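# Shelve the blue desk carton on the wall shelf

## Task

Take the blue carton off the desk and set it on the wall shelf. To free space, other cartons may be slid along the wall shelf or moved onto the top of the low shelf. The task counts only if, at the end: every carton sits either on the wall shelf or on top of the low shelf; no carton rests on another; all cartons are still; the gripper holds nothing and the robot touches no movable object; and the robot has not toppled and is not leaning.

## Robot and tools

ROBOT. A single-arm Hello Robot Stretch 4, about 1.6 m tall. It has an omni-wheel base whose edge lies within 0.23 m of the base origin, a lift that rides up a mast, and a telescoping arm that reaches forward. At the end of the arm is a wrist with yaw, pitch and roll joints, plus a two-finger gripper. It carries four cameras: head_camera, head_left_camera and head_right_camera on the head, and wrist_camera at the gripper.

FRAMES. The base frame sits on the floor below the middle of the base, with x pointing ahead, y to the left and z up. The odometry frame is wherever the base frame was when the scene began. hand_pose is reported in the base frame. It marks a point between the open fingertips, and its axes line up with the base axes when all wrist joints are 0. The printed value may be somewhat wrong.

execute_actions. The argument actions is a list holding one action, or none. An empty list just reports state and images. An action may contain base, joints or both, and may add pace and contact_limits. Alternatively it may contain only end_of_arm: "enable_torque", which powers limp wrist or gripper motors back on. Everything in one action starts at the same moment, though parts may finish at different times, and no action runs past 15 s.

The base argument holds exactly one relative move, counted from the base position in the most recent state report:
- translate_m: drive straight, in metres. Positive is forward; range -2 to 2.
- strafe_m: slide sideways, in metres. Positive is left; range -2 to 2.
- rotate_rad: spin in place, in radians. Positive is counter-clockwise seen from above; range -3.2 to 3.2.

The joints argument is one object of absolute targets, keyed by joint name:
- lift_m: 0 to 1.2 m, tolerance ±0.004.
- arm_m: extension, 0 to 0.55 m, tolerance ±0.004.
- wrist_yaw_rad: -1.134 to 4.276, tolerance ±0.02. 0 faces forward, positive turns left, 3.14 is stowed backward, and above 3.4 the arm may get in the way.
- wrist_pitch_rad: -1.117 to 4.259, tolerance ±0.05. 0 is level and 1.57 points down.
- wrist_roll_rad: -1.117 to 4.259, tolerance ±0.02. Positive turns clockwise as seen from behind the gripper.
- gripper_m: the gap between the fingertips, -0.038 to 0.141 m. Values below 0 squeeze the fingers together.

A joint target outside its range is clamped and still executed, and the result notes this. Any other bad value or unknown key rejects the whole call, and nothing moves. A joint you leave out may still be driving toward an earlier target.

pace is "slow", "default", "fast" or "max". Base speeds for these are 0.1, 0.3, 0.4 and 0.6 m/s, and turn rates are 1, 2, 3 and 4 rad/s. When the lift is above 0.2 m at the start of a move, base speed is capped further, down to 0.3 m/s and 1 rad/s at 1.2 m. contact_limits takes only arm_m, from 0 (gentlest) to 0.75 (firmest), with 0.5 if omitted.

cameras is a list of camera names, or "all". Leaving it out or giving null returns every camera; [] returns none.

OTHER TOOLS.
- wait(seconds): 0 to 10 s. Commands nothing and returns state and images.
- zoom_image(camera, region): region is [x0, y0, x1, y1] in pixels of that camera's latest full image, measured from its top-left corner, at most 504 by 504.
- read_manual(section): returns only licence text.
- finished_scene(scene): pass the current scene number. This closes the scene permanently and reports success.

If a result reports a stop, any further execute_actions, wait or finished_scene calls in the same reply are skipped. While you are composing a reply, the robot keeps holding its last command.

RESULTS. base_status and joint_status describe how each motion ended:
- done: reached the target. For the base this means the wheels turned as commanded, even if they slipped.
- off_target: came to rest away from the target and may still be pushing.
- contact_stop_at_<key>: hit something. That part goes slack, so a lift may sag under load and the base may drift.
- limit_stop_at_<name>: a built-in limit stopped the motion. limit_stop_at_tilt means a lean over 6 degrees; lift, arm and wheels go slack until the lean eases. limit_stop_at_own_body means a self-collision.
- torque_fault: a wrist or gripper motor has gone limp. Re-enable it with end_of_arm.

on_its_own lists what the call did not command; there, "held at" gives a held target, not the actual position. lidar_m gives 12 ranges in metres, one per 30-degree sector: the 1st is straight ahead and the rest go counter-clockwise (4th left, 7th behind, 10th right). "-" means nothing was seen or something is closer than 0.25 m. The lidar can miss clear objects and thin legs. wrist_depth_mm is a 7×7 grid of depths, 100 to 2000 mm, starting top-left. base_odometry comes from the wheels, with heading between -3.142 and 3.142. If turned_by_wheels and turned_by_imu differ by more than about 0.1 rad, the base slipped or hit something. base_tilt is in degrees, positive when leaning forward or right. motor_effort is in percent, with the peak in brackets. A lasting off-rest effort suggests pushing on something or carrying a load. The pictures line gives the order of the images.

GRIPPING. Command a gap smaller than the object. Going further below its width squeezes harder and pulls the object toward the wrist. Neither the reading nor done proves you are holding anything; a firm grip shows up as a change in gripper effort. If the fingertips snag on a surface, raise the lift. To unfold the wrist at the start, send lift_m 0.4 together with wrist_yaw_rad 0.

AVOID. Do not drive or turn carrying more than 1 kg with arm_m above 0.2, especially at fast paces. Avoid hard or sustained pushes, high contact limits with the gripper raised, and dropping, slamming or knocking cartons over. Watch for self-collision when the wrist is pitched up and rolled. Keep wrist motors from overloading, and do not leave the robot tilted.

Each tool is called after ">>>" in YAML: its name, and indented under it one key for each argument.

## Session

>>> execute_actions:
  actions: []

Scene clock: 0.00 s.
base_odometry: x=+0.000 y=+0.000 heading=+0.000 (m, m, rad; odometry frame)
turned_by_wheels: +0.000 (rad since the last result)
turned_by_imu: +0.000 (rad since the last result)
base_tilt: forward=+1.3 right=-0.3 (deg)
lidar_m: 1.50 1.36 1.32 1.42 2.34 2.26 2.68 2.07 1.99 2.09 1.47 1.42
base_status: not commanded
joint_positions: lift_m=+0.249 arm_m=-0.001 wrist_yaw_rad=+3.214 wrist_pitch_rad=+0.004 wrist_roll_rad=-0.015 gripper_m=+0.057
joint_status: not commanded
motor_effort: lift_m=+19 arm_m=-1 wrist_yaw_rad=-2 wrist_pitch_rad=-6 wrist_roll_rad=-2 gripper_m=-4 wheel_0=+0 wheel_1=+0 wheel_2=+0 (%)
hand_pose: x=-0.1239 y=+0.0664 z=+0.4263 quat_wxyz=(-0.036, -0.002, -0.008, +0.999) (m; base frame)
wrist_depth_mm: - 133 189 - - - - / - 109 132 - - - - / - 115 136 - - - 1983 / 133 132 193 - - - - / 216 - - - - - - / 1255 1537 191 1661 196 1661 1661 / 931 976 1138 132 1098 1078 1118
pictures: head_camera, head_left_camera, head_right_camera, wrist_camera
Images, in order (width x height): head_camera 420x560, head_left_camera 420x672, head_right_camera 420x672, wrist_camera 616x392.

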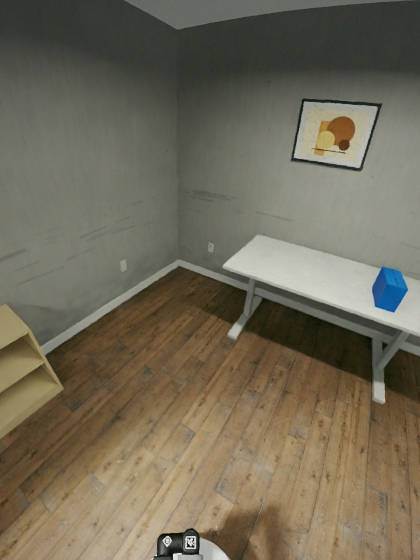

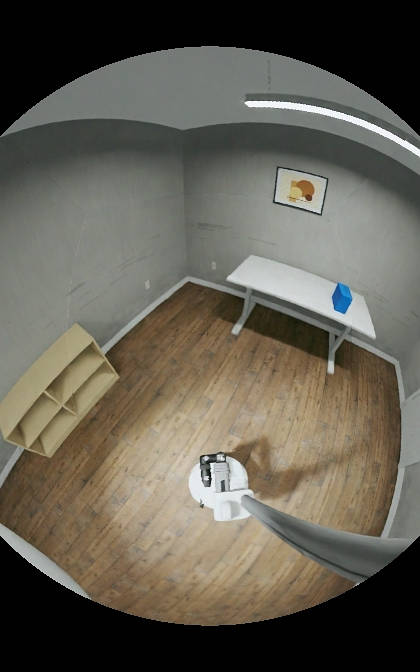

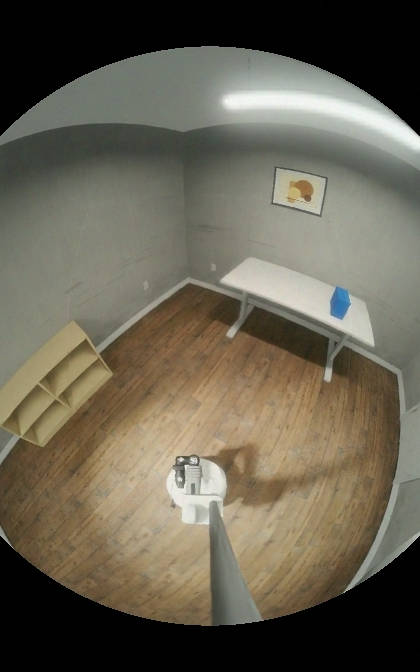

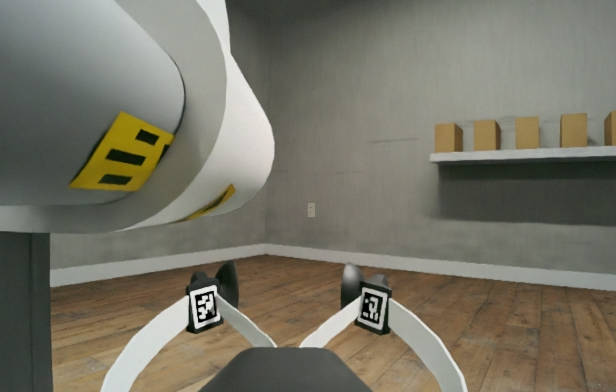

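>>> execute_actions:
  actions:
    - {"base":{"rotate_rad":2.6},"joints":{"lift_m":0.7,"wrist_yaw_rad":0}}
  cameras: ["head_camera","wrist_camera"]

>>> execute_actions:
  actions:
    - {"base":{"translate_m":1.2},"pace":"fast"}
  cameras: ["head_camera","wrist_camera"]

Scene clock: 6.63 s.
base_odometry: x=+0.000 y=+0.000 heading=+2.600 (m, m, rad; odometry frame)
turned_by_wheels: +2.600 (rad since the last result)
turned_by_imu: +2.555 (rad since the last result)
base_tilt: forward=+1.3 right=-0.3 (deg)
lidar_m: 2.27 2.63 2.09 2.01 2.07 1.49 1.43 1.48 1.78 1.32 1.42 2.35
base_status: done
joint_positions: lift_m=+0.700 arm_m=-0.001 wrist_yaw_rad=+0.000 wrist_pitch_rad=+0.004 wrist_roll_rad=-0.015 gripper_m=+0.057
joint_status: all done
motor_effort: lift_m=+21(25) arm_m=-1(1) wrist_yaw_rad=-3(10) wrist_pitch_rad=-5(7) wrist_roll_rad=-1(1) gripper_m=-4(5) wheel_0=+1(7) wheel_1=+1(6) wheel_2=+1(9) (%)
hand_pose: x=+0.4587 y=-0.0873 z=+0.8769 quat_wxyz=(+1.000, -0.007, +0.002, +0.000) (m; base frame)
wrist_depth_mm: - - - - - - - / - - - - - - - / - - - - - - - / - - - - - - - / - - - - - - - / - - 191 - 196 - - / - 1863 - 132 - - -
pictures: head_camera, wrist_camera
Images, in order (width x height): head_camera 420x560, wrist_camera 616x392.

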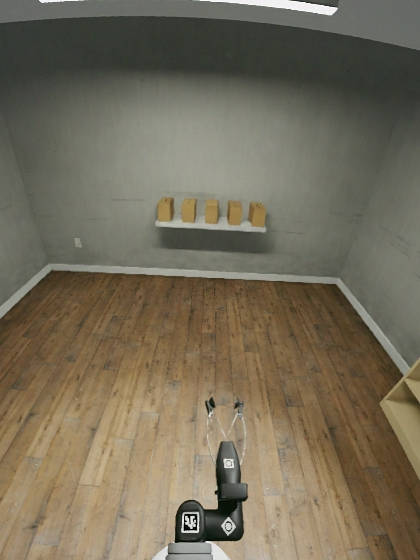

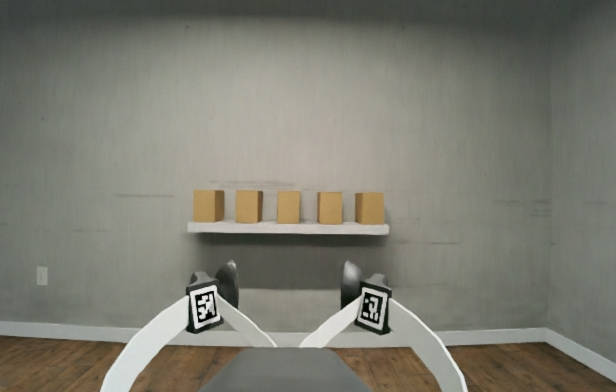

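Scene clock: 10.97 s.
base_odometry: x=-1.029 y=+0.618 heading=+2.601 (m, m, rad; odometry frame)
turned_by_wheels: +0.000 (rad since the last result)
turned_by_imu: -0.004 (rad since the last result)
base_tilt: forward=+1.3 right=-0.2 (deg)
lidar_m: 1.06 1.13 1.92 1.95 2.06 2.85 3.47 1.91 1.42 1.39 1.86 1.11
base_status: done
joint_positions: lift_m=+0.700 arm_m=-0.001 wrist_yaw_rad=+0.000 wrist_pitch_rad=+0.004 wrist_roll_rad=-0.015 gripper_m=+0.057
joint_status: not commanded
motor_effort: lift_m=+21(21) arm_m=-1(1) wrist_yaw_rad=-2(3) wrist_pitch_rad=-6(6) wrist_roll_rad=-2(1) gripper_m=-3(6) wheel_0=+0(6) wheel_1=+1(6) wheel_2=+3(13) (%)
hand_pose: x=+0.4586 y=-0.0874 z=+0.8770 quat_wxyz=(+1.000, -0.007, +0.002, +0.000) (m; base frame)
wrist_depth_mm: 1078 1098 1098 1098 1118 1118 1138 / 1078 1098 1098 1118 1118 1118 1118 / 1078 1098 1118 1118 1118 1138 1118 / 1078 946 1098 1098 1025 1118 1138 / 1078 842 842 854 854 866 1138 / 1078 1098 191 1098 196 1118 1138 / 1098 1078 1098 132 1138 1118 1118
pictures: head_camera, wrist_camera
Images, in order (width x height): head_camera 420x560, wrist_camera 616x392.

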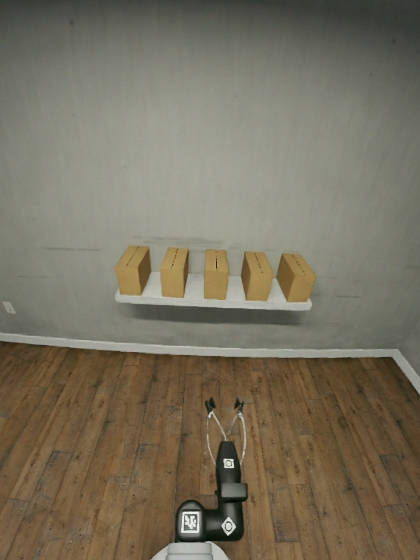

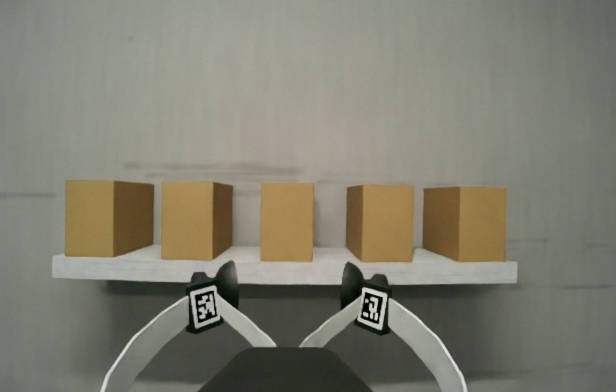

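>>> execute_actions:
  actions:
    - {"base":{"rotate_rad":0.04},"joints":{"lift_m":0.62,"gripper_m":0.0,"arm_m":0.45}}
  cameras: []

>>> execute_actions:
  actions:
    - {"base":{"strafe_m":-0.12}}
  cameras: ["head_camera","wrist_camera"]

Scene clock: 18.67 s.
base_odometry: x=-1.029 y=+0.618 heading=+2.640 (m, m, rad; odometry frame)
turned_by_wheels: +0.040 (rad since the last result)
turned_by_imu: +0.040 (rad since the last result)
base_tilt: forward=+1.3 right=-0.3 (deg)
lidar_m: 1.06 1.15 1.99 1.94 2.09 2.98 3.45 1.83 1.39 1.47 1.78 1.11
base_status: done
joint_positions: lift_m=+0.620 arm_m=+0.449 wrist_yaw_rad=+0.000 wrist_pitch_rad=+0.003 wrist_roll_rad=-0.015 gripper_m=+0.000
joint_status: all done
motor_effort: lift_m=+16(20) arm_m=+4(5) wrist_yaw_rad=-3(2) wrist_pitch_rad=-6(6) wrist_roll_rad=-1(1) gripper_m=-7(10) wheel_0=-2(1) wheel_1=-2(5) wheel_2=-3(5) (%)
hand_pose: x=+0.9087 y=-0.0874 z=+0.7974 quat_wxyz=(+1.000, -0.007, +0.002, +0.000) (m; base frame)
wrist_depth_mm: 661 661 654 654 654 654 654 / 661 654 654 654 654 654 654 / 504 402 603 402 569 407 402 / 508 402 603 404 569 407 402 / 399 402 433 404 402 402 402 / 661 654 183 191 397 654 654 / 654 654 661 131 661 654 654
pictures: none
No camera images: the call's "cameras" was empty. Leave "cameras" out to get every camera's image.

Scene clock: 20.23 s.
base_odometry: x=-0.971 y=+0.724 heading=+2.640 (m, m, rad; odometry frame)
turned_by_wheels: +0.000 (rad since the last result)
turned_by_imu: +0.001 (rad since the last result)
base_tilt: forward=+1.3 right=-0.3 (deg)
lidar_m: 1.05 1.14 2.01 2.05 2.22 2.74 3.47 1.65 1.28 1.54 1.74 1.09
base_status: done
joint_positions: lift_m=+0.620 arm_m=+0.449 wrist_yaw_rad=+0.000 wrist_pitch_rad=+0.003 wrist_roll_rad=-0.015 gripper_m=+0.000
joint_status: not commanded
motor_effort: lift_m=+16(16) arm_m=+4(4) wrist_yaw_rad=-2(2) wrist_pitch_rad=-5(6) wrist_roll_rad=-2(1) gripper_m=-7(8) wheel_0=-1(9) wheel_1=+0(6) wheel_2=-1(2) (%)
hand_pose: x=+0.9087 y=-0.0874 z=+0.7974 quat_wxyz=(+1.000, -0.007, +0.002, +0.000) (m; base frame)
wrist_depth_mm: 647 654 647 647 654 654 647 / 654 654 654 647 654 647 647 / 397 508 397 647 394 397 445 / 397 512 397 647 394 397 445 / 397 407 397 445 394 394 407 / 647 647 183 191 389 647 647 / 647 654 647 132 647 647 640
pictures: head_camera, wrist_camera
Images, in order (width x height): head_camera 420x560, wrist_camera 616x392.

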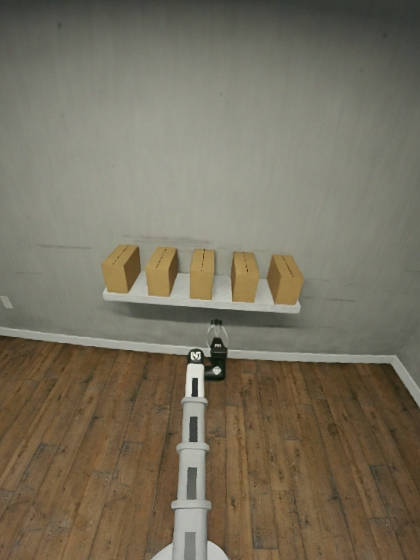

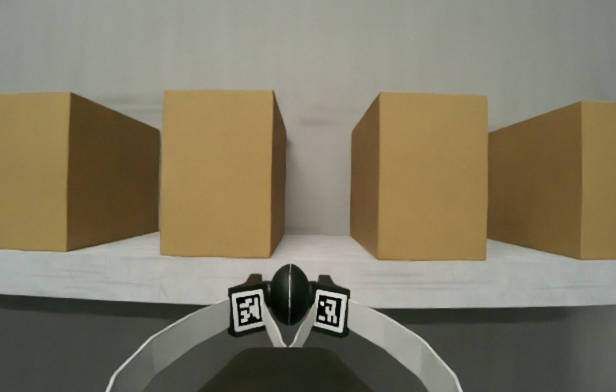

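>>> execute_actions:
  actions:
    - {"base":{"strafe_m":-0.025},"joints":{"lift_m":0.68,"arm_m":0.3}}
  cameras: []

>>> execute_actions:
  actions:
    - {"base":{"translate_m":0.43}}
  cameras: ["head_camera","wrist_camera"]

>>> execute_actions:
  actions:
    - {"base":{"strafe_m":0.1},"pace":"slow"}
  cameras: ["head_camera"]

>>> execute_actions:
  actions:
    - {"base":{"strafe_m":-0.2},"pace":"slow"}
  cameras: ["head_camera"]

>>> execute_actions:
  actions:
    - {"base":{"strafe_m":0.1},"joints":{"arm_m":0}}
  cameras: ["head_camera","wrist_camera"]

Scene clock: 29.70 s.
base_odometry: x=-0.959 y=+0.746 heading=+2.640 (m, m, rad; odometry frame)
turned_by_wheels: +0.000 (rad since the last result)
turned_by_imu: +0.001 (rad since the last result)
base_tilt: forward=+1.3 right=-0.2 (deg)
lidar_m: 1.06 1.11 2.01 2.09 2.27 2.76 3.46 1.66 1.28 1.54 1.71 1.09
base_status: done
joint_positions: lift_m=+0.680 arm_m=+0.301 wrist_yaw_rad=+0.000 wrist_pitch_rad=+0.004 wrist_roll_rad=-0.015 gripper_m=+0.000
joint_status: all done
motor_effort: lift_m=+21(23) arm_m=-4(3) wrist_yaw_rad=-2(2) wrist_pitch_rad=-5(5) wrist_roll_rad=-1(0) gripper_m=-8(8) wheel_0=-1(7) wheel_1=+2(5) wheel_2=+0(1) (%)
hand_pose: x=+0.7601 y=-0.0874 z=+0.8570 quat_wxyz=(+1.000, -0.007, +0.002, +0.000) (m; base frame)
wrist_depth_mm: 798 798 798 798 798 798 788 / 798 798 798 798 788 798 788 / 798 798 798 798 798 788 798 / 544 615 544 798 544 564 539 / 544 585 544 715 539 559 539 / 539 539 183 191 535 535 539 / 798 798 798 131 788 798 788
pictures: none
No camera images: the call's "cameras" was empty. Leave "cameras" out to get every camera's image.

Scene clock: 32.60 s.
base_odometry: x=-1.336 y=+0.952 heading=+2.640 (m, m, rad; odometry frame)
turned_by_wheels: +0.000 (rad since the last result)
turned_by_imu: -0.002 (rad since the last result)
base_tilt: forward=+1.4 right=-0.3 (deg)
lidar_m: 0.63 0.67 1.37 2.05 2.20 3.16 3.93 1.68 1.45 1.63 1.22 0.66
base_status: done
joint_positions: lift_m=+0.680 arm_m=+0.301 wrist_yaw_rad=+0.000 wrist_pitch_rad=+0.004 wrist_roll_rad=-0.015 gripper_m=+0.000
joint_status: not commanded
motor_effort: lift_m=+21(21) arm_m=-4(4) wrist_yaw_rad=-2(2) wrist_pitch_rad=-7(6) wrist_roll_rad=-2(1) gripper_m=-9(9) wheel_0=-1(5) wheel_1=+0(6) wheel_2=-1(9) (%)
hand_pose: x=+0.7601 y=-0.0874 z=+0.8570 quat_wxyz=(+1.000, -0.007, +0.002, +0.000) (m; base frame)
wrist_depth_mm: 115 368 368 368 368 368 368 / 115 115 368 370 368 131 - / 115 115 217 366 264 131 - / 115 115 220 368 262 131 - / 115 115 221 368 259 131 - / 115 115 176 191 200 129 - / 115 115 193 131 198 126 -
pictures: head_camera, wrist_camera
Images, in order (width x height): head_camera 420x560, wrist_camera 616x392.

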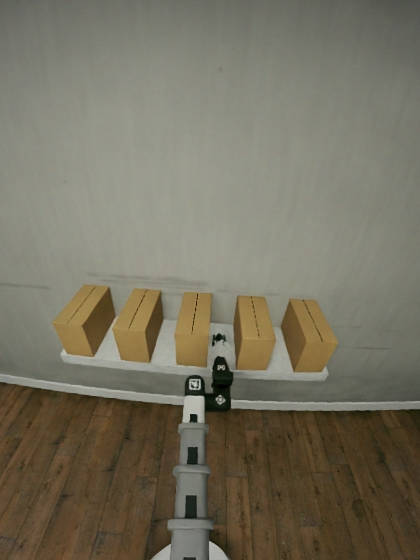

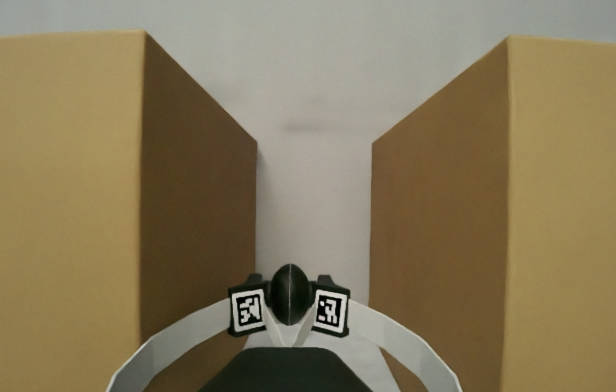

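Scene clock: 34.73 s.
base_odometry: x=-1.384 y=+0.865 heading=+2.640 (m, m, rad; odometry frame)
turned_by_wheels: +0.000 (rad since the last result)
turned_by_imu: +0.000 (rad since the last result)
base_tilt: forward=+1.4 right=-0.3 (deg)
lidar_m: 0.63 0.69 1.36 1.97 2.07 2.99 4.03 1.84 1.52 1.74 0.87 0.67
base_status: done
joint_positions: lift_m=+0.680 arm_m=+0.301 wrist_yaw_rad=+0.000 wrist_pitch_rad=+0.004 wrist_roll_rad=-0.015 gripper_m=+0.000
joint_status: not commanded
motor_effort: lift_m=+21(21) arm_m=-4(4) wrist_yaw_rad=-1(0) wrist_pitch_rad=-4(8) wrist_roll_rad=-1(0) gripper_m=-6(9) wheel_0=-1(6) wheel_1=+2(7) wheel_2=+0(1) (%)
hand_pose: x=+0.7601 y=-0.0876 z=+0.8570 quat_wxyz=(+1.000, -0.007, +0.002, +0.000) (m; base frame)
wrist_depth_mm: 111 375 377 375 375 373 373 / 109 118 375 375 375 375 375 / 109 119 182 373 375 375 243 / 109 120 183 375 375 334 242 / 109 120 185 375 373 330 241 / 109 120 172 191 373 327 238 / 109 115 171 131 260 277 235
pictures: head_camera
Images, in order (width x height): head_camera 420x560.

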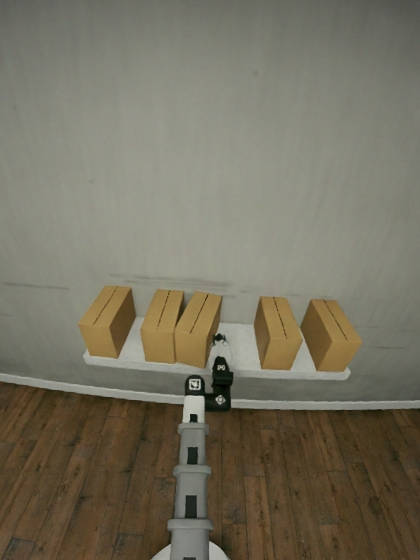

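Scene clock: 37.90 s.
base_odometry: x=-1.288 y=+1.040 heading=+2.640 (m, m, rad; odometry frame)
turned_by_wheels: +0.000 (rad since the last result)
turned_by_imu: +0.002 (rad since the last result)
base_tilt: forward=+1.3 right=-0.3 (deg)
lidar_m: 0.62 0.66 1.37 2.14 2.30 3.29 3.93 1.58 1.37 1.54 1.20 0.65
base_status: done
joint_positions: lift_m=+0.680 arm_m=+0.301 wrist_yaw_rad=+0.000 wrist_pitch_rad=+0.004 wrist_roll_rad=-0.015 gripper_m=+0.000
joint_status: not commanded
motor_effort: lift_m=+21(21) arm_m=-4(4) wrist_yaw_rad=-3(1) wrist_pitch_rad=-7(7) wrist_roll_rad=-1(2) gripper_m=-9(9) wheel_0=+1(6) wheel_1=-1(4) wheel_2=-1(2) (%)
hand_pose: x=+0.7601 y=-0.0874 z=+0.8570 quat_wxyz=(+1.000, -0.007, +0.002, +0.000) (m; base frame)
wrist_depth_mm: 364 364 364 364 362 114 - / 364 362 364 362 150 108 - / 314 362 362 283 149 108 - / 301 364 362 281 149 111 - / 303 364 362 277 148 110 - / 301 362 183 191 147 109 - / 273 252 273 134 145 108 -
pictures: head_camera
Images, in order (width x height): head_camera 420x560.

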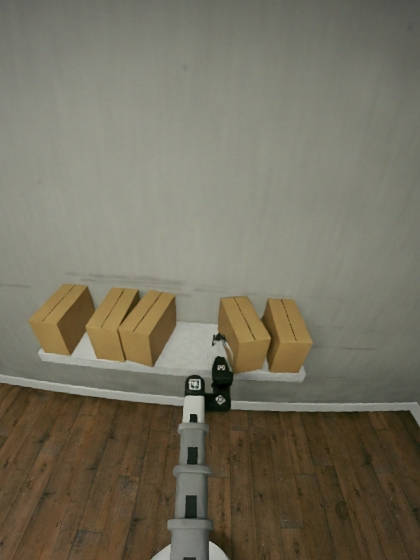

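Scene clock: 39.90 s.
base_odometry: x=-1.336 y=+0.952 heading=+2.640 (m, m, rad; odometry frame)
turned_by_wheels: +0.000 (rad since the last result)
turned_by_imu: +0.000 (rad since the last result)
base_tilt: forward=+1.4 right=-0.2 (deg)
lidar_m: 0.60 0.68 1.36 2.06 2.21 3.16 3.93 1.69 1.44 1.64 1.21 0.65
base_status: done
joint_positions: lift_m=+0.680 arm_m=+0.001 wrist_yaw_rad=+0.000 wrist_pitch_rad=+0.004 wrist_roll_rad=-0.015 gripper_m=+0.000
joint_status: all done
motor_effort: lift_m=+21(21) arm_m=-4(5) wrist_yaw_rad=-2(3) wrist_pitch_rad=-7(7) wrist_roll_rad=-1(0) gripper_m=-8(7) wheel_0=+0(7) wheel_1=-1(11) wheel_2=+0(2) (%)
hand_pose: x=+0.4601 y=-0.0874 z=+0.8570 quat_wxyz=(+1.000, -0.007, +0.002, +0.000) (m; base frame)
wrist_depth_mm: 668 668 668 668 668 668 668 / 668 668 661 668 668 661 668 / 668 668 676 668 661 668 668 / 418 410 580 668 477 413 413 / 418 413 580 668 473 413 413 / 410 407 183 191 407 410 413 / 668 407 410 131 407 407 535
pictures: head_camera, wrist_camera
Images, in order (width x height): head_camera 420x560, wrist_camera 616x392.

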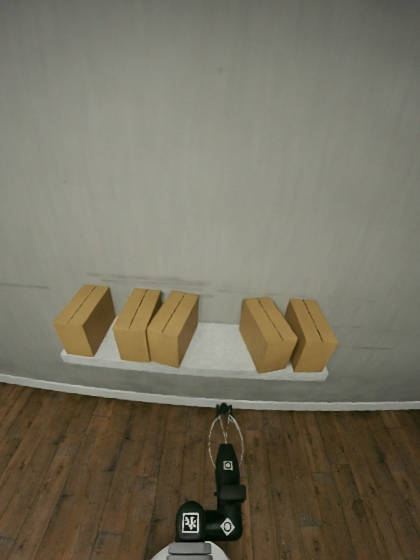

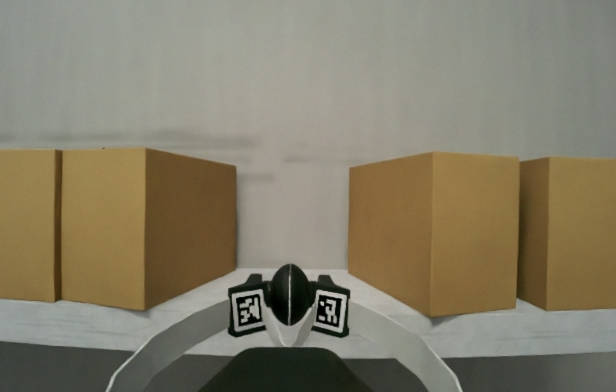

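Good room.

>>> execute_actions:
  actions:
    - {"base":{"rotate_rad":3.19},"joints":{"gripper_m":0.141}}
  cameras: []

>>> execute_actions:
  actions:
    - {"base":{"translate_m":2},"pace":"max"}
  cameras: ["head_camera","wrist_camera"]

Scene clock: 52.23 s.
base_odometry: x=-1.336 y=+0.952 heading=-0.453 (m, m, rad; odometry frame)
turned_by_wheels: +3.190 (rad since the last result)
turned_by_imu: +3.135 (rad since the last result)
base_tilt: forward=+1.3 right=-0.3 (deg)
lidar_m: 3.06 1.63 1.44 1.64 1.15 0.64 0.62 0.69 1.44 2.06 2.27 3.10
base_status: done
joint_positions: lift_m=+0.680 arm_m=+0.001 wrist_yaw_rad=+0.000 wrist_pitch_rad=+0.004 wrist_roll_rad=-0.015 gripper_m=+0.141
joint_status: all done
motor_effort: lift_m=+21(21) arm_m=-4(4) wrist_yaw_rad=-3(3) wrist_pitch_rad=-8(7) wrist_roll_rad=-1(1) gripper_m=-1(8) wheel_0=+1(6) wheel_1=+1(7) wheel_2=+0(8) (%)
hand_pose: x=+0.4601 y=-0.0874 z=+0.8570 quat_wxyz=(+1.000, -0.007, +0.002, +0.000) (m; base frame)
wrist_depth_mm: - - - - - - - / - - - - - - - / - - - - - - - / - - - - - - - / - - - - - - - / 1708 204 - - - - - / 1808 1863 - 131 - 1983 -
pictures: none
No camera images: the call's "cameras" was empty. Leave "cameras" out to get every camera's image.

Scene clock: 58.10 s.
base_odometry: x=+0.462 y=+0.076 heading=-0.453 (m, m, rad; odometry frame)
turned_by_wheels: +0.000 (rad since the last result)
turned_by_imu: -0.008 (rad since the last result)
base_tilt: forward=+1.3 right=-0.3 (deg)
lidar_m: 1.06 1.88 1.45 1.01 1.11 2.29 2.87 2.99 2.35 2.28 1.44 1.09
base_status: done
joint_positions: lift_m=+0.680 arm_m=+0.001 wrist_yaw_rad=+0.000 wrist_pitch_rad=+0.004 wrist_roll_rad=-0.015 gripper_m=+0.141
joint_status: not commanded
motor_effort: lift_m=+19(21) arm_m=-4(4) wrist_yaw_rad=-3(3) wrist_pitch_rad=-5(7) wrist_roll_rad=-1(0) gripper_m=-1(1) wheel_0=+0(6) wheel_1=-1(6) wheel_2=+1(11) (%)
hand_pose: x=+0.4601 y=-0.0874 z=+0.8572 quat_wxyz=(+1.000, -0.007, +0.002, +0.000) (m; base frame)
wrist_depth_mm: 1661 1661 1618 1618 1618 1618 1576 / 1661 1661 1661 1618 1618 1618 1576 / 1708 1661 1618 1618 1576 1618 1618 / 1708 1661 1618 1618 1618 1618 1576 / 1661 1661 1255 1281 1308 1098 931 / 1661 204 842 1576 831 1576 1576 / 1661 1618 1618 131 1618 1576 1576
pictures: head_camera, wrist_camera
Images, in order (width x height): head_camera 420x560, wrist_camera 616x392.

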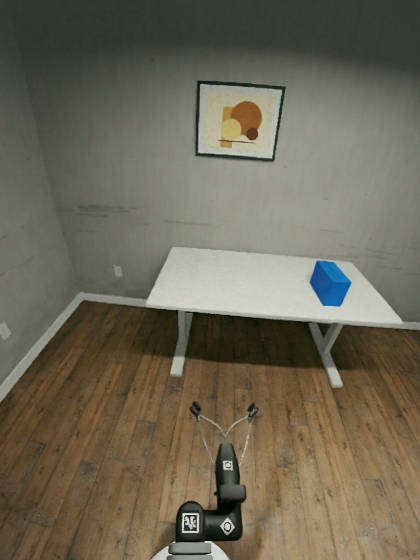

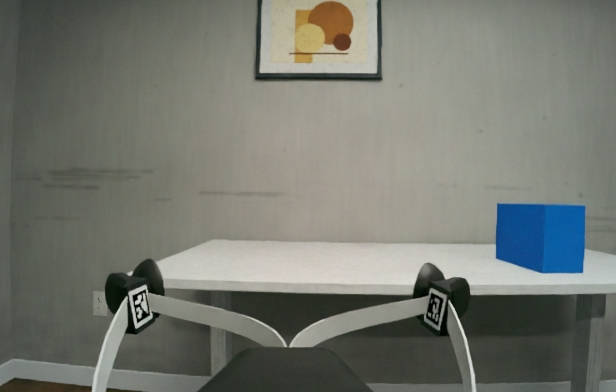

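>>> execute_actions:
  actions:
    - {"base":{"strafe_m":-0.68},"joints":{"lift_m":0.62,"arm_m":0.3}}
  cameras: ["wrist_camera"]

>>> execute_actions:
  actions:
    - {"base":{"translate_m":0.25}}
  cameras: ["head_camera","wrist_camera"]

Scene clock: 65.60 s.
base_odometry: x=+0.164 y=-0.535 heading=-0.453 (m, m, rad; odometry frame)
turned_by_wheels: +0.000 (rad since the last result)
turned_by_imu: +0.005 (rad since the last result)
base_tilt: forward=+1.3 right=-0.3 (deg)
lidar_m: 0.99 1.08 2.15 1.70 1.84 2.77 2.97 2.07 1.66 1.61 1.73 1.03
base_status: done
joint_positions: lift_m=+0.620 arm_m=+0.299 wrist_yaw_rad=+0.000 wrist_pitch_rad=+0.004 wrist_roll_rad=-0.015 gripper_m=+0.141
joint_status: all done
motor_effort: lift_m=+17(17) arm_m=+4(3) wrist_yaw_rad=-3(3) wrist_pitch_rad=-6(5) wrist_roll_rad=-2(1) gripper_m=-3(1) wheel_0=+0(7) wheel_1=+0(8) wheel_2=+0(0) (%)
hand_pose: x=+0.7587 y=-0.0874 z=+0.7974 quat_wxyz=(+1.000, -0.007, +0.002, +0.000) (m; base frame)
wrist_depth_mm: 1308 1281 1281 1255 1255 1229 1229 / 1308 1308 1255 1255 1255 1255 1205 / 1308 1308 1281 1255 1255 1205 1229 / 1308 1281 1281 597 1255 1229 1229 / 768 798 842 591 891 891 1229 / 1308 205 484 480 477 480 539 / 1308 1308 1255 131 1255 1229 1229
pictures: wrist_camera
Images, in order (width x height): wrist_camera 616x392.

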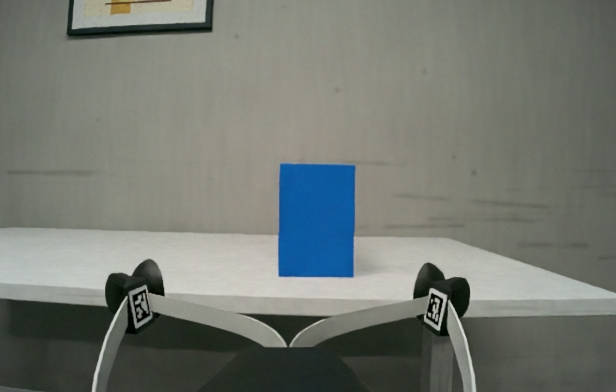

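Scene clock: 67.87 s.
base_odometry: x=+0.389 y=-0.645 heading=-0.453 (m, m, rad; odometry frame)
turned_by_wheels: +0.000 (rad since the last result)
turned_by_imu: +0.000 (rad since the last result)
base_tilt: forward=+1.3 right=-0.2 (deg)
lidar_m: 0.75 0.82 1.19 1.71 1.80 3.06 3.22 2.13 1.69 1.59 1.76 0.77
base_status: done
joint_positions: lift_m=+0.620 arm_m=+0.299 wrist_yaw_rad=+0.000 wrist_pitch_rad=+0.004 wrist_roll_rad=-0.015 gripper_m=+0.141
joint_status: not commanded
motor_effort: lift_m=+17(17) arm_m=+4(4) wrist_yaw_rad=-2(3) wrist_pitch_rad=-5(6) wrist_roll_rad=-3(2) gripper_m=+0(1) wheel_0=-1(7) wheel_1=+2(2) wheel_2=+1(12) (%)
hand_pose: x=+0.7587 y=-0.0874 z=+0.7974 quat_wxyz=(+1.000, -0.007, +0.002, +0.000) (m; base frame)
wrist_depth_mm: 1042 1025 1025 1025 991 991 976 / 1060 1060 1025 1025 991 991 991 / 1060 1025 1042 1025 1008 991 991 / 1060 1042 1025 343 347 1008 991 / 759 809 842 345 345 904 991 / 394 204 424 343 345 389 421 / 277 272 294 131 293 281 286
pictures: head_camera, wrist_camera
Images, in order (width x height): head_camera 420x560, wrist_camera 616x392.

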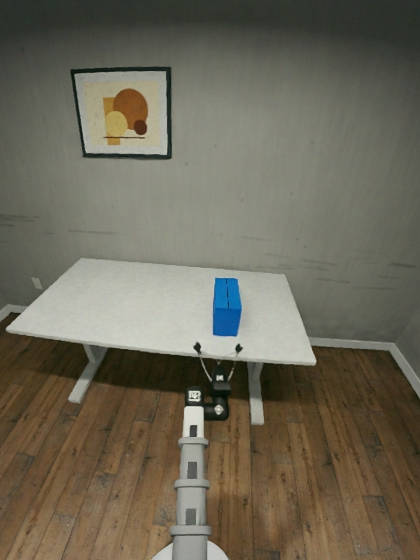

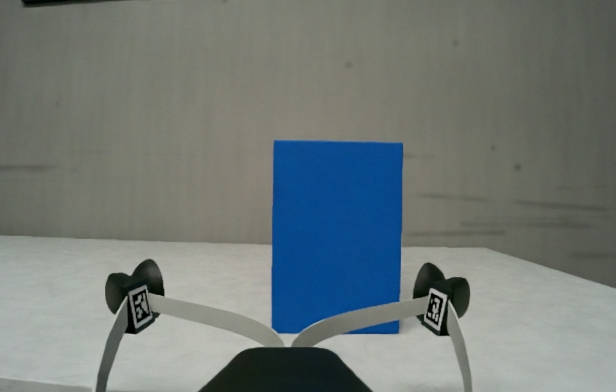

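>>> execute_actions:
  actions:
    - {"base":{"strafe_m":-0.045}}
  cameras: ["wrist_camera"]

>>> execute_actions:
  actions:
    - {"joints":{"arm_m":0.5},"pace":"slow"}
  cameras: ["head_camera","wrist_camera"]

Scene clock: 73.37 s.
base_odometry: x=+0.369 y=-0.685 heading=-0.453 (m, m, rad; odometry frame)
turned_by_wheels: +0.000 (rad since the last result)
turned_by_imu: +0.001 (rad since the last result)
base_tilt: forward=+1.3 right=-0.2 (deg)
lidar_m: 0.74 0.82 1.19 1.75 1.85 3.06 3.21 2.09 1.64 1.54 1.73 0.77
base_status: done
joint_positions: lift_m=+0.620 arm_m=+0.299 wrist_yaw_rad=+0.000 wrist_pitch_rad=+0.004 wrist_roll_rad=-0.015 gripper_m=+0.141
joint_status: not commanded
motor_effort: lift_m=+17(17) arm_m=+4(4) wrist_yaw_rad=-3(2) wrist_pitch_rad=-6(7) wrist_roll_rad=-1(1) gripper_m=+0(0) wheel_0=-1(9) wheel_1=+1(6) wheel_2=+0(0) (%)
hand_pose: x=+0.7587 y=-0.0874 z=+0.7974 quat_wxyz=(+1.000, -0.007, +0.002, +0.000) (m; base frame)
wrist_depth_mm: 1042 1025 1025 1025 1008 991 976 / 1042 1042 1025 1008 1008 991 976 / 1042 1042 1025 1008 1008 991 976 / 1042 1025 1025 342 1008 991 991 / 768 798 603 343 878 976 991 / 394 205 342 342 355 389 424 / 277 272 294 131 293 279 286
pictures: wrist_camera
Images, in order (width x height): wrist_camera 616x392.

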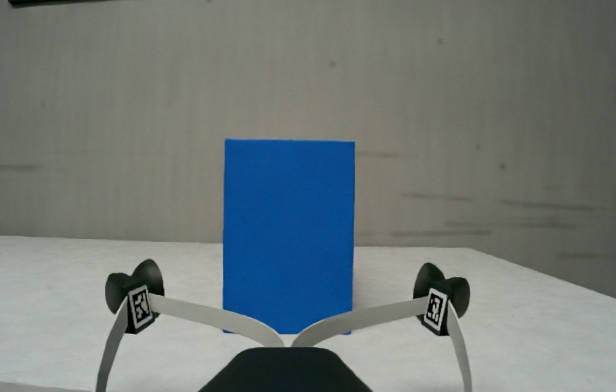

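Scene clock: 76.63 s.
base_odometry: x=+0.369 y=-0.685 heading=-0.453 (m, m, rad; odometry frame)
turned_by_wheels: +0.000 (rad since the last result)
turned_by_imu: +0.001 (rad since the last result)
base_tilt: forward=+1.4 right=-0.3 (deg)
lidar_m: 0.76 0.81 1.19 1.74 1.86 3.06 3.21 2.09 1.62 1.54 1.70 0.79
base_status: not commanded
joint_positions: lift_m=+0.620 arm_m=+0.499 wrist_yaw_rad=+0.000 wrist_pitch_rad=+0.004 wrist_roll_rad=-0.015 gripper_m=+0.141
joint_status: all done
motor_effort: lift_m=+17(16) arm_m=+4(4) wrist_yaw_rad=-2(2) wrist_pitch_rad=-7(6) wrist_roll_rad=+0(1) gripper_m=-1(1) wheel_0=-1(1) wheel_1=+1(1) wheel_2=+0(0) (%)
hand_pose: x=+0.9586 y=-0.0875 z=+0.7974 quat_wxyz=(+1.000, -0.007, +0.002, +0.000) (m; base frame)
wrist_depth_mm: 831 831 831 809 798 788 788 / 842 831 820 809 798 798 788 / 842 831 185 186 188 798 778 / 842 831 185 186 188 798 788 / 768 778 185 186 188 798 788 / 392 189 185 186 187 387 421 / 276 270 185 131 188 279 285
pictures: head_camera, wrist_camera
Images, in order (width x height): head_camera 420x560, wrist_camera 616x392.

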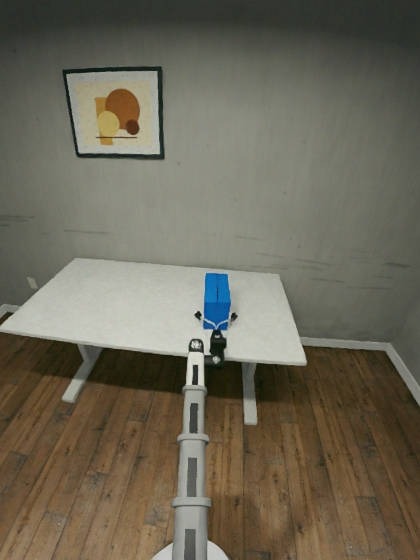

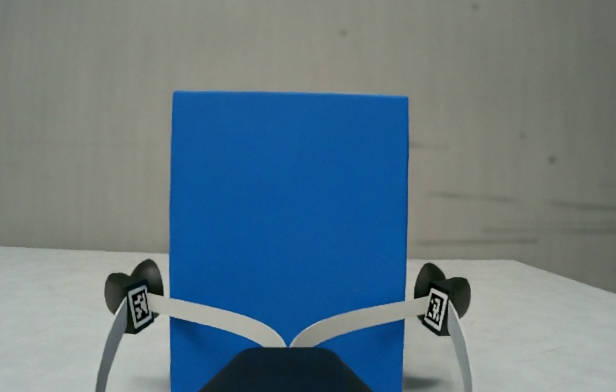

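That is as deep as it goes.

>>> execute_actions:
  actions:
    - {"joints":{"gripper_m":0.02}}
  cameras: []

>>> execute_actions:
  actions:
    - {"joints":{"lift_m":0.72},"pace":"slow"}
  cameras: ["head_camera","wrist_camera"]

Scene clock: 83.80 s.
base_odometry: x=+0.369 y=-0.685 heading=-0.453 (m, m, rad; odometry frame)
turned_by_wheels: +0.000 (rad since the last result)
turned_by_imu: +0.001 (rad since the last result)
base_tilt: forward=+1.3 right=-0.3 (deg)
lidar_m: 0.76 0.82 1.20 1.75 1.85 3.05 3.21 2.09 1.65 1.56 1.72 0.77
base_status: not commanded
joint_positions: lift_m=+0.620 arm_m=+0.499 wrist_yaw_rad=+0.000 wrist_pitch_rad=+0.004 wrist_roll_rad=-0.015 gripper_m=+0.021
joint_status: all done
motor_effort: lift_m=+17(17) arm_m=+4(4) wrist_yaw_rad=-2(2) wrist_pitch_rad=-5(6) wrist_roll_rad=+0(1) gripper_m=-46(46) wheel_0=-1(1) wheel_1=+0(1) wheel_2=+0(0) (%)
hand_pose: x=+0.9587 y=-0.0874 z=+0.7973 quat_wxyz=(+1.000, -0.007, +0.002, +0.000) (m; base frame)
wrist_depth_mm: 842 831 820 809 809 798 788 / 842 831 161 163 165 788 778 / 842 831 162 163 164 798 788 / 842 842 161 163 164 798 788 / 768 661 161 163 164 788 788 / 392 161 161 163 164 174 418 / 241 251 161 162 164 259 253
pictures: none
No camera images: the call's "cameras" was empty. Leave "cameras" out to get every camera's image.

Scene clock: 85.50 s.
base_odometry: x=+0.369 y=-0.685 heading=-0.453 (m, m, rad; odometry frame)
turned_by_wheels: +0.000 (rad since the last result)
turned_by_imu: +0.000 (rad since the last result)
base_tilt: forward=+1.3 right=-0.3 (deg)
lidar_m: 0.75 0.81 1.21 1.77 1.84 3.05 3.22 2.07 1.64 1.52 1.70 0.77
base_status: not commanded
joint_positions: lift_m=+0.720 arm_m=+0.499 wrist_yaw_rad=+0.000 wrist_pitch_rad=+0.005 wrist_roll_rad=-0.015 gripper_m=+0.021
joint_status: all done
motor_effort: lift_m=+22(21) arm_m=+4(4) wrist_yaw_rad=-2(2) wrist_pitch_rad=-8(10) wrist_roll_rad=-1(1) gripper_m=-47(46) wheel_0=-1(1) wheel_1=+0(1) wheel_2=+0(0) (%)
hand_pose: x=+0.9587 y=-0.0874 z=+0.8965 quat_wxyz=(+1.000, -0.007, +0.003, +0.000) (m; base frame)
wrist_depth_mm: 842 831 820 820 809 798 788 / 842 831 164 166 168 798 788 / 842 831 163 165 167 798 788 / 842 831 163 164 166 788 788 / 842 831 162 164 165 788 798 / 691 161 162 163 164 676 788 / 430 442 160 162 163 459 480
pictures: head_camera, wrist_camera
Images, in order (width x height): head_camera 420x560, wrist_camera 616x392.

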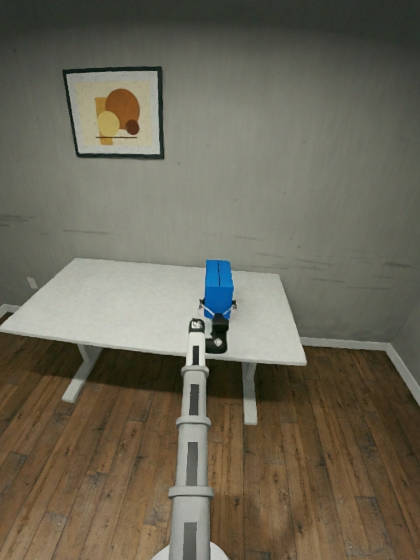

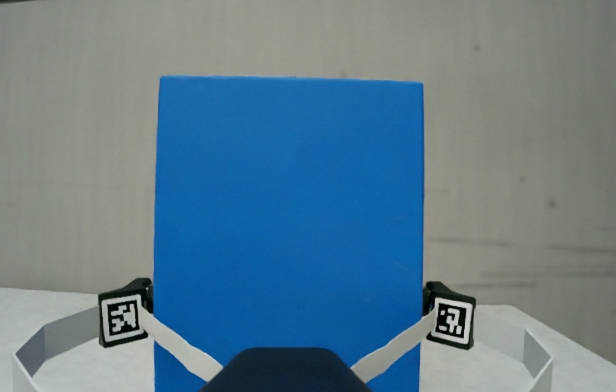

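>>> execute_actions:
  actions:
    - {"base":{"translate_m":-2},"joints":{"arm_m":0},"pace":"fast"}
  cameras: []

>>> execute_actions:
  actions:
    - {"base":{"strafe_m":0.725}}
  cameras: []

>>> execute_actions:
  actions:
    - {"base":{"rotate_rad":-3.2},"pace":"slow"}
  cameras: ["head_camera","wrist_camera"]

Scene clock: 106.20 s.
base_odometry: x=-1.429 y=+0.191 heading=-0.453 (m, m, rad; odometry frame)
turned_by_wheels: +0.000 (rad since the last result)
turned_by_imu: +0.013 (rad since the last result)
base_tilt: forward=+1.3 right=-0.3 (deg)
lidar_m: 0.39 2.46 2.00 2.34 1.22 0.97 0.96 1.31 1.39 1.34 1.50 0.41
base_status: done
joint_positions: lift_m=+0.720 arm_m=+0.001 wrist_yaw_rad=+0.000 wrist_pitch_rad=+0.005 wrist_roll_rad=-0.015 gripper_m=+0.021
joint_status: all done
motor_effort: lift_m=+21(22) arm_m=-4(5) wrist_yaw_rad=-2(4) wrist_pitch_rad=-9(11) wrist_roll_rad=-1(0) gripper_m=-47(46) wheel_0=+1(8) wheel_1=+1(7) wheel_2=-3(12) (%)
hand_pose: x=+0.4601 y=-0.0875 z=+0.8965 quat_wxyz=(+1.000, -0.007, +0.003, +0.000) (m; base frame)
wrist_depth_mm: - - - - - - - / - - 164 166 167 - - / - - 163 165 167 - - / - - 163 164 166 - - / - - 162 164 165 - - / - 161 161 163 164 - - / 1756 1808 160 162 163 1921 1863
pictures: none
No camera images: the call's "cameras" was empty. Leave "cameras" out to get every camera's image.

Scene clock: 109.93 s.
base_odometry: x=-1.111 y=+0.842 heading=-0.453 (m, m, rad; odometry frame)
turned_by_wheels: +0.000 (rad since the last result)
turned_by_imu: -0.001 (rad since the last result)
base_tilt: forward=+1.3 right=-0.3 (deg)
lidar_m: 0.39 1.56 1.33 1.62 1.47 0.89 0.88 0.93 1.85 2.09 2.27 0.41
base_status: done
joint_positions: lift_m=+0.720 arm_m=+0.001 wrist_yaw_rad=+0.000 wrist_pitch_rad=+0.005 wrist_roll_rad=-0.015 gripper_m=+0.021
joint_status: not commanded
motor_effort: lift_m=+21(21) arm_m=-4(4) wrist_yaw_rad=-2(2) wrist_pitch_rad=-11(10) wrist_roll_rad=-2(0) gripper_m=-46(46) wheel_0=+0(11) wheel_1=-2(8) wheel_2=+0(1) (%)
hand_pose: x=+0.4601 y=-0.0874 z=+0.8965 quat_wxyz=(+1.000, -0.007, +0.003, +0.000) (m; base frame)
wrist_depth_mm: - - - - - - - / - - 164 166 168 - - / - - 163 165 166 - - / - - 163 164 166 - - / - - 162 164 165 - - / - 161 161 163 164 - - / 1808 1921 160 162 163 1921 -
pictures: none
No camera images: the call's "cameras" was empty. Leave "cameras" out to get every camera's image.

Scene clock: 114.43 s.
base_odometry: x=-1.111 y=+0.842 heading=+2.630 (m, m, rad; odometry frame)
turned_by_wheels: -3.200 (rad since the last result)
turned_by_imu: -3.141 (rad since the last result)
base_tilt: forward=+1.3 right=-0.3 (deg)
lidar_m: 0.38 0.92 1.69 2.08 2.24 2.96 3.65 1.67 1.32 1.62 1.56 0.41
base_status: done
joint_positions: lift_m=+0.720 arm_m=+0.001 wrist_yaw_rad=+0.000 wrist_pitch_rad=+0.005 wrist_roll_rad=-0.015 gripper_m=+0.021
joint_status: not commanded
motor_effort: lift_m=+20(21) arm_m=-4(4) wrist_yaw_rad=-2(3) wrist_pitch_rad=-11(10) wrist_roll_rad=+0(1) gripper_m=-47(48) wheel_0=+0(6) wheel_1=+1(6) wheel_2=+2(6) (%)
hand_pose: x=+0.4601 y=-0.0875 z=+0.8965 quat_wxyz=(+1.000, -0.008, +0.003, +0.000) (m; base frame)
wrist_depth_mm: 904 904 904 917 904 917 904 / 904 904 164 166 167 904 917 / 904 917 163 165 167 917 931 / 788 654 163 164 166 668 917 / 707 654 162 163 165 654 917 / 647 161 161 163 164 654 917 / 904 904 160 162 163 917 917
pictures: head_camera, wrist_camera
Images, in order (width x height): head_camera 420x560, wrist_camera 616x392.

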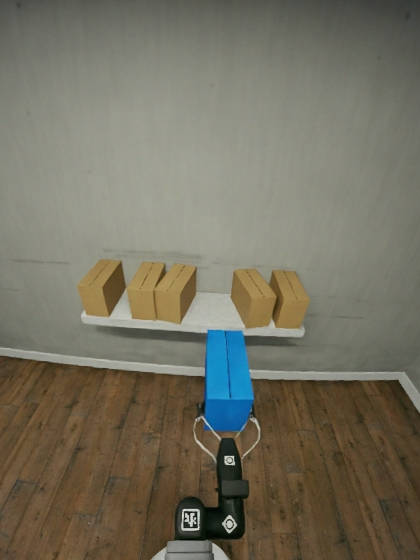

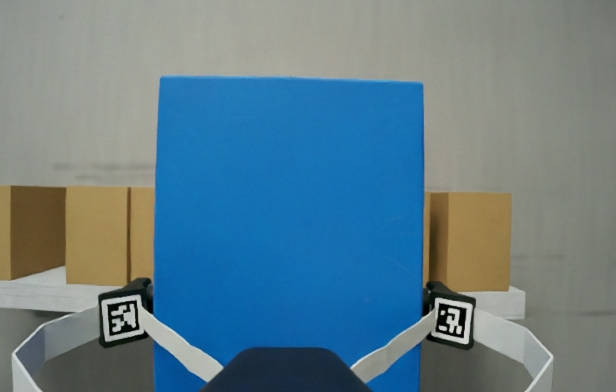

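>>> execute_actions:
  actions:
    - {"base":{"strafe_m":0.015},"joints":{"arm_m":0.48}}
  cameras: ["head_camera"]

>>> execute_actions:
  actions:
    - {"joints":{"lift_m":0.682},"pace":"slow"}
  cameras: ["head_camera","wrist_camera"]

Scene clock: 123.03 s.
base_odometry: x=-1.119 y=+0.829 heading=+2.630 (m, m, rad; odometry frame)
turned_by_wheels: +0.000 (rad since the last result)
turned_by_imu: +0.002 (rad since the last result)
base_tilt: forward=+1.4 right=-0.3 (deg)
lidar_m: 0.87 0.94 1.70 2.07 2.23 3.12 3.67 1.70 1.34 1.61 1.55 0.89
base_status: done
joint_positions: lift_m=+0.720 arm_m=+0.479 wrist_yaw_rad=+0.000 wrist_pitch_rad=+0.005 wrist_roll_rad=-0.015 gripper_m=+0.021
joint_status: all done
motor_effort: lift_m=+21(21) arm_m=+4(5) wrist_yaw_rad=-3(1) wrist_pitch_rad=-10(12) wrist_roll_rad=-2(1) gripper_m=-45(47) wheel_0=-1(8) wheel_1=+1(11) wheel_2=+0(2) (%)
hand_pose: x=+0.9387 y=-0.0874 z=+0.8966 quat_wxyz=(+1.000, -0.008, +0.003, +0.000) (m; base frame)
wrist_depth_mm: 427 433 433 430 433 433 433 / 430 430 164 166 167 433 433 / 430 430 164 165 167 433 433 / 215 258 163 164 166 266 204 / 216 258 162 164 165 252 203 / 206 161 161 163 164 219 202 / 204 245 160 162 163 236 -
pictures: head_camera
Images, in order (width x height): head_camera 420x560.

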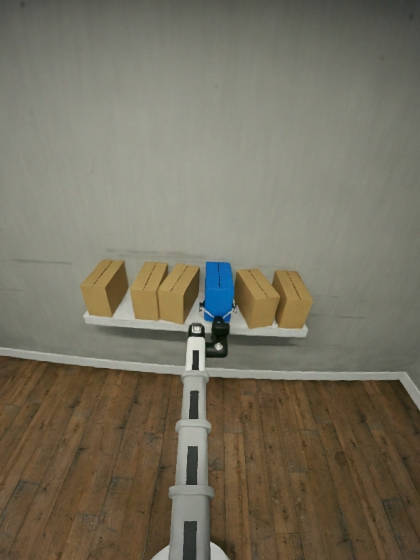

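Scene clock: 124.20 s.
base_odometry: x=-1.119 y=+0.829 heading=+2.630 (m, m, rad; odometry frame)
turned_by_wheels: +0.000 (rad since the last result)
turned_by_imu: +0.000 (rad since the last result)
base_tilt: forward=+1.3 right=-0.3 (deg)
lidar_m: 0.87 0.94 1.70 2.06 2.24 3.14 3.66 1.68 1.34 1.63 1.54 0.90
base_status: not commanded
joint_positions: lift_m=+0.682 arm_m=+0.479 wrist_yaw_rad=+0.000 wrist_pitch_rad=+0.005 wrist_roll_rad=-0.015 gripper_m=+0.021
joint_status: all done
motor_effort: lift_m=+15(20) arm_m=+4(4) wrist_yaw_rad=-3(3) wrist_pitch_rad=-8(10) wrist_roll_rad=-2(2) gripper_m=-47(47) wheel_0=-1(1) wheel_1=+1(1) wheel_2=+0(0) (%)
hand_pose: x=+0.9387 y=-0.0874 z=+0.8591 quat_wxyz=(+1.000, -0.008, +0.002, +0.000) (m; base frame)
wrist_depth_mm: 430 430 433 430 433 436 436 / 430 430 162 163 165 433 433 / 213 256 162 163 164 267 205 / 215 257 161 163 164 254 204 / 216 258 161 163 164 252 203 / 206 161 161 163 164 174 202 / 204 244 161 162 164 236 -
pictures: head_camera, wrist_camera
Images, in order (width x height): head_camera 420x560, wrist_camera 616x392.

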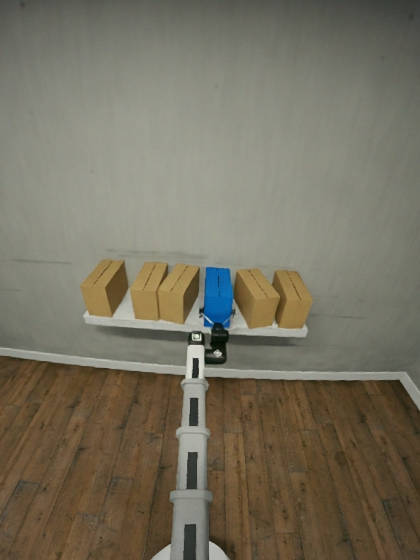

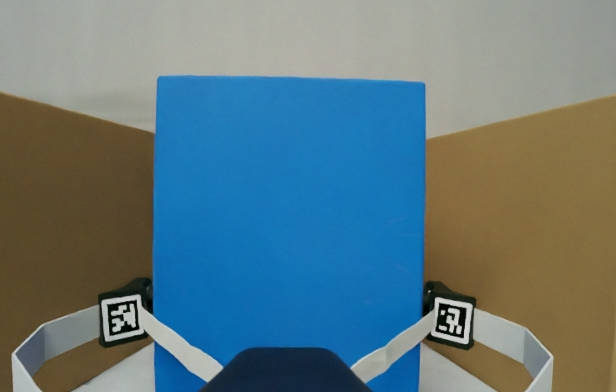

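>>> execute_actions:
  actions:
    - {"joints":{"gripper_m":0.141}}
  cameras: []

>>> execute_actions:
  actions:
    - {"joints":{"arm_m":0.25}}
  cameras: ["wrist_camera"]

>>> finished_scene:
  scene: 1

Scene clock: 130.93 s.
base_odometry: x=-1.118 y=+0.829 heading=+2.630 (m, m, rad; odometry frame)
turned_by_wheels: +0.000 (rad since the last result)
turned_by_imu: +0.001 (rad since the last result)
base_tilt: forward=+1.3 right=-0.3 (deg)
lidar_m: 0.86 0.94 1.72 2.07 2.22 2.93 3.67 1.70 1.33 1.63 1.55 0.89
base_status: not commanded
joint_positions: lift_m=+0.682 arm_m=+0.479 wrist_yaw_rad=-0.002 wrist_pitch_rad=+0.004 wrist_roll_rad=-0.015 gripper_m=+0.141
joint_status: all done
motor_effort: lift_m=+16(15) arm_m=+4(4) wrist_yaw_rad=+3(14) wrist_pitch_rad=-8(7) wrist_roll_rad=-1(2) gripper_m=+0(47) wheel_0=+1(4) wheel_1=+2(4) wheel_2=-3(4) (%)
hand_pose: x=+0.9385 y=-0.0879 z=+0.8593 quat_wxyz=(+1.000, -0.008, +0.002, -0.001) (m; base frame)
wrist_depth_mm: 430 433 433 433 430 433 436 / 430 433 433 430 433 436 439 / 215 270 183 184 185 266 204 / 216 271 183 184 185 253 204 / 216 259 183 184 184 252 202 / 216 187 183 183 185 220 201 / 214 254 183 131 184 236 -
pictures: none
No camera images: the call's "cameras" was empty. Leave "cameras" out to get every camera's image.

Scene clock: 132.73 s.
base_odometry: x=-1.118 y=+0.829 heading=+2.630 (m, m, rad; odometry frame)
turned_by_wheels: +0.000 (rad since the last result)
turned_by_imu: +0.000 (rad since the last result)
base_tilt: forward=+1.3 right=-0.3 (deg)
lidar_m: 0.87 0.92 1.71 2.06 2.22 2.97 3.66 1.66 1.34 1.63 1.52 0.90
base_status: not commanded
joint_positions: lift_m=+0.682 arm_m=+0.251 wrist_yaw_rad=+0.000 wrist_pitch_rad=+0.004 wrist_roll_rad=-0.015 gripper_m=+0.141
joint_status: all done
motor_effort: lift_m=+16(15) arm_m=-4(5) wrist_yaw_rad=-2(2) wrist_pitch_rad=-5(7) wrist_roll_rad=+0(1) gripper_m=+0(0) wheel_0=+1(1) wheel_1=+2(3) wheel_2=-4(3) (%)
hand_pose: x=+0.7101 y=-0.0874 z=+0.8594 quat_wxyz=(+1.000, -0.008, +0.002, +0.000) (m; base frame)
wrist_depth_mm: 654 661 661 661 668 661 668 / 654 654 661 661 661 668 668 / 654 661 654 654 661 668 661 / 410 399 466 413 473 404 413 / 407 402 473 413 469 407 413 / 399 204 413 410 402 402 407 / 661 402 399 131 530 402 535
pictures: wrist_camera
Images, in order (width x height): wrist_camera 616x392.

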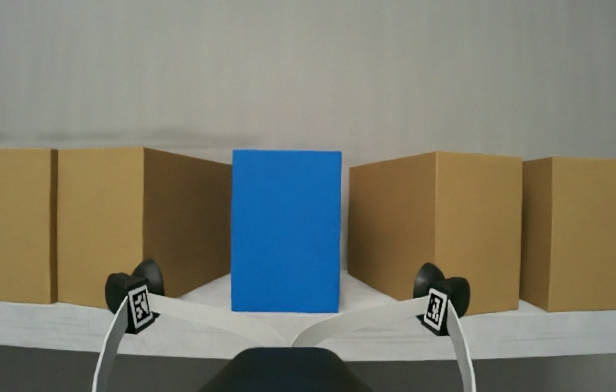

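The scene is finished: the task was done.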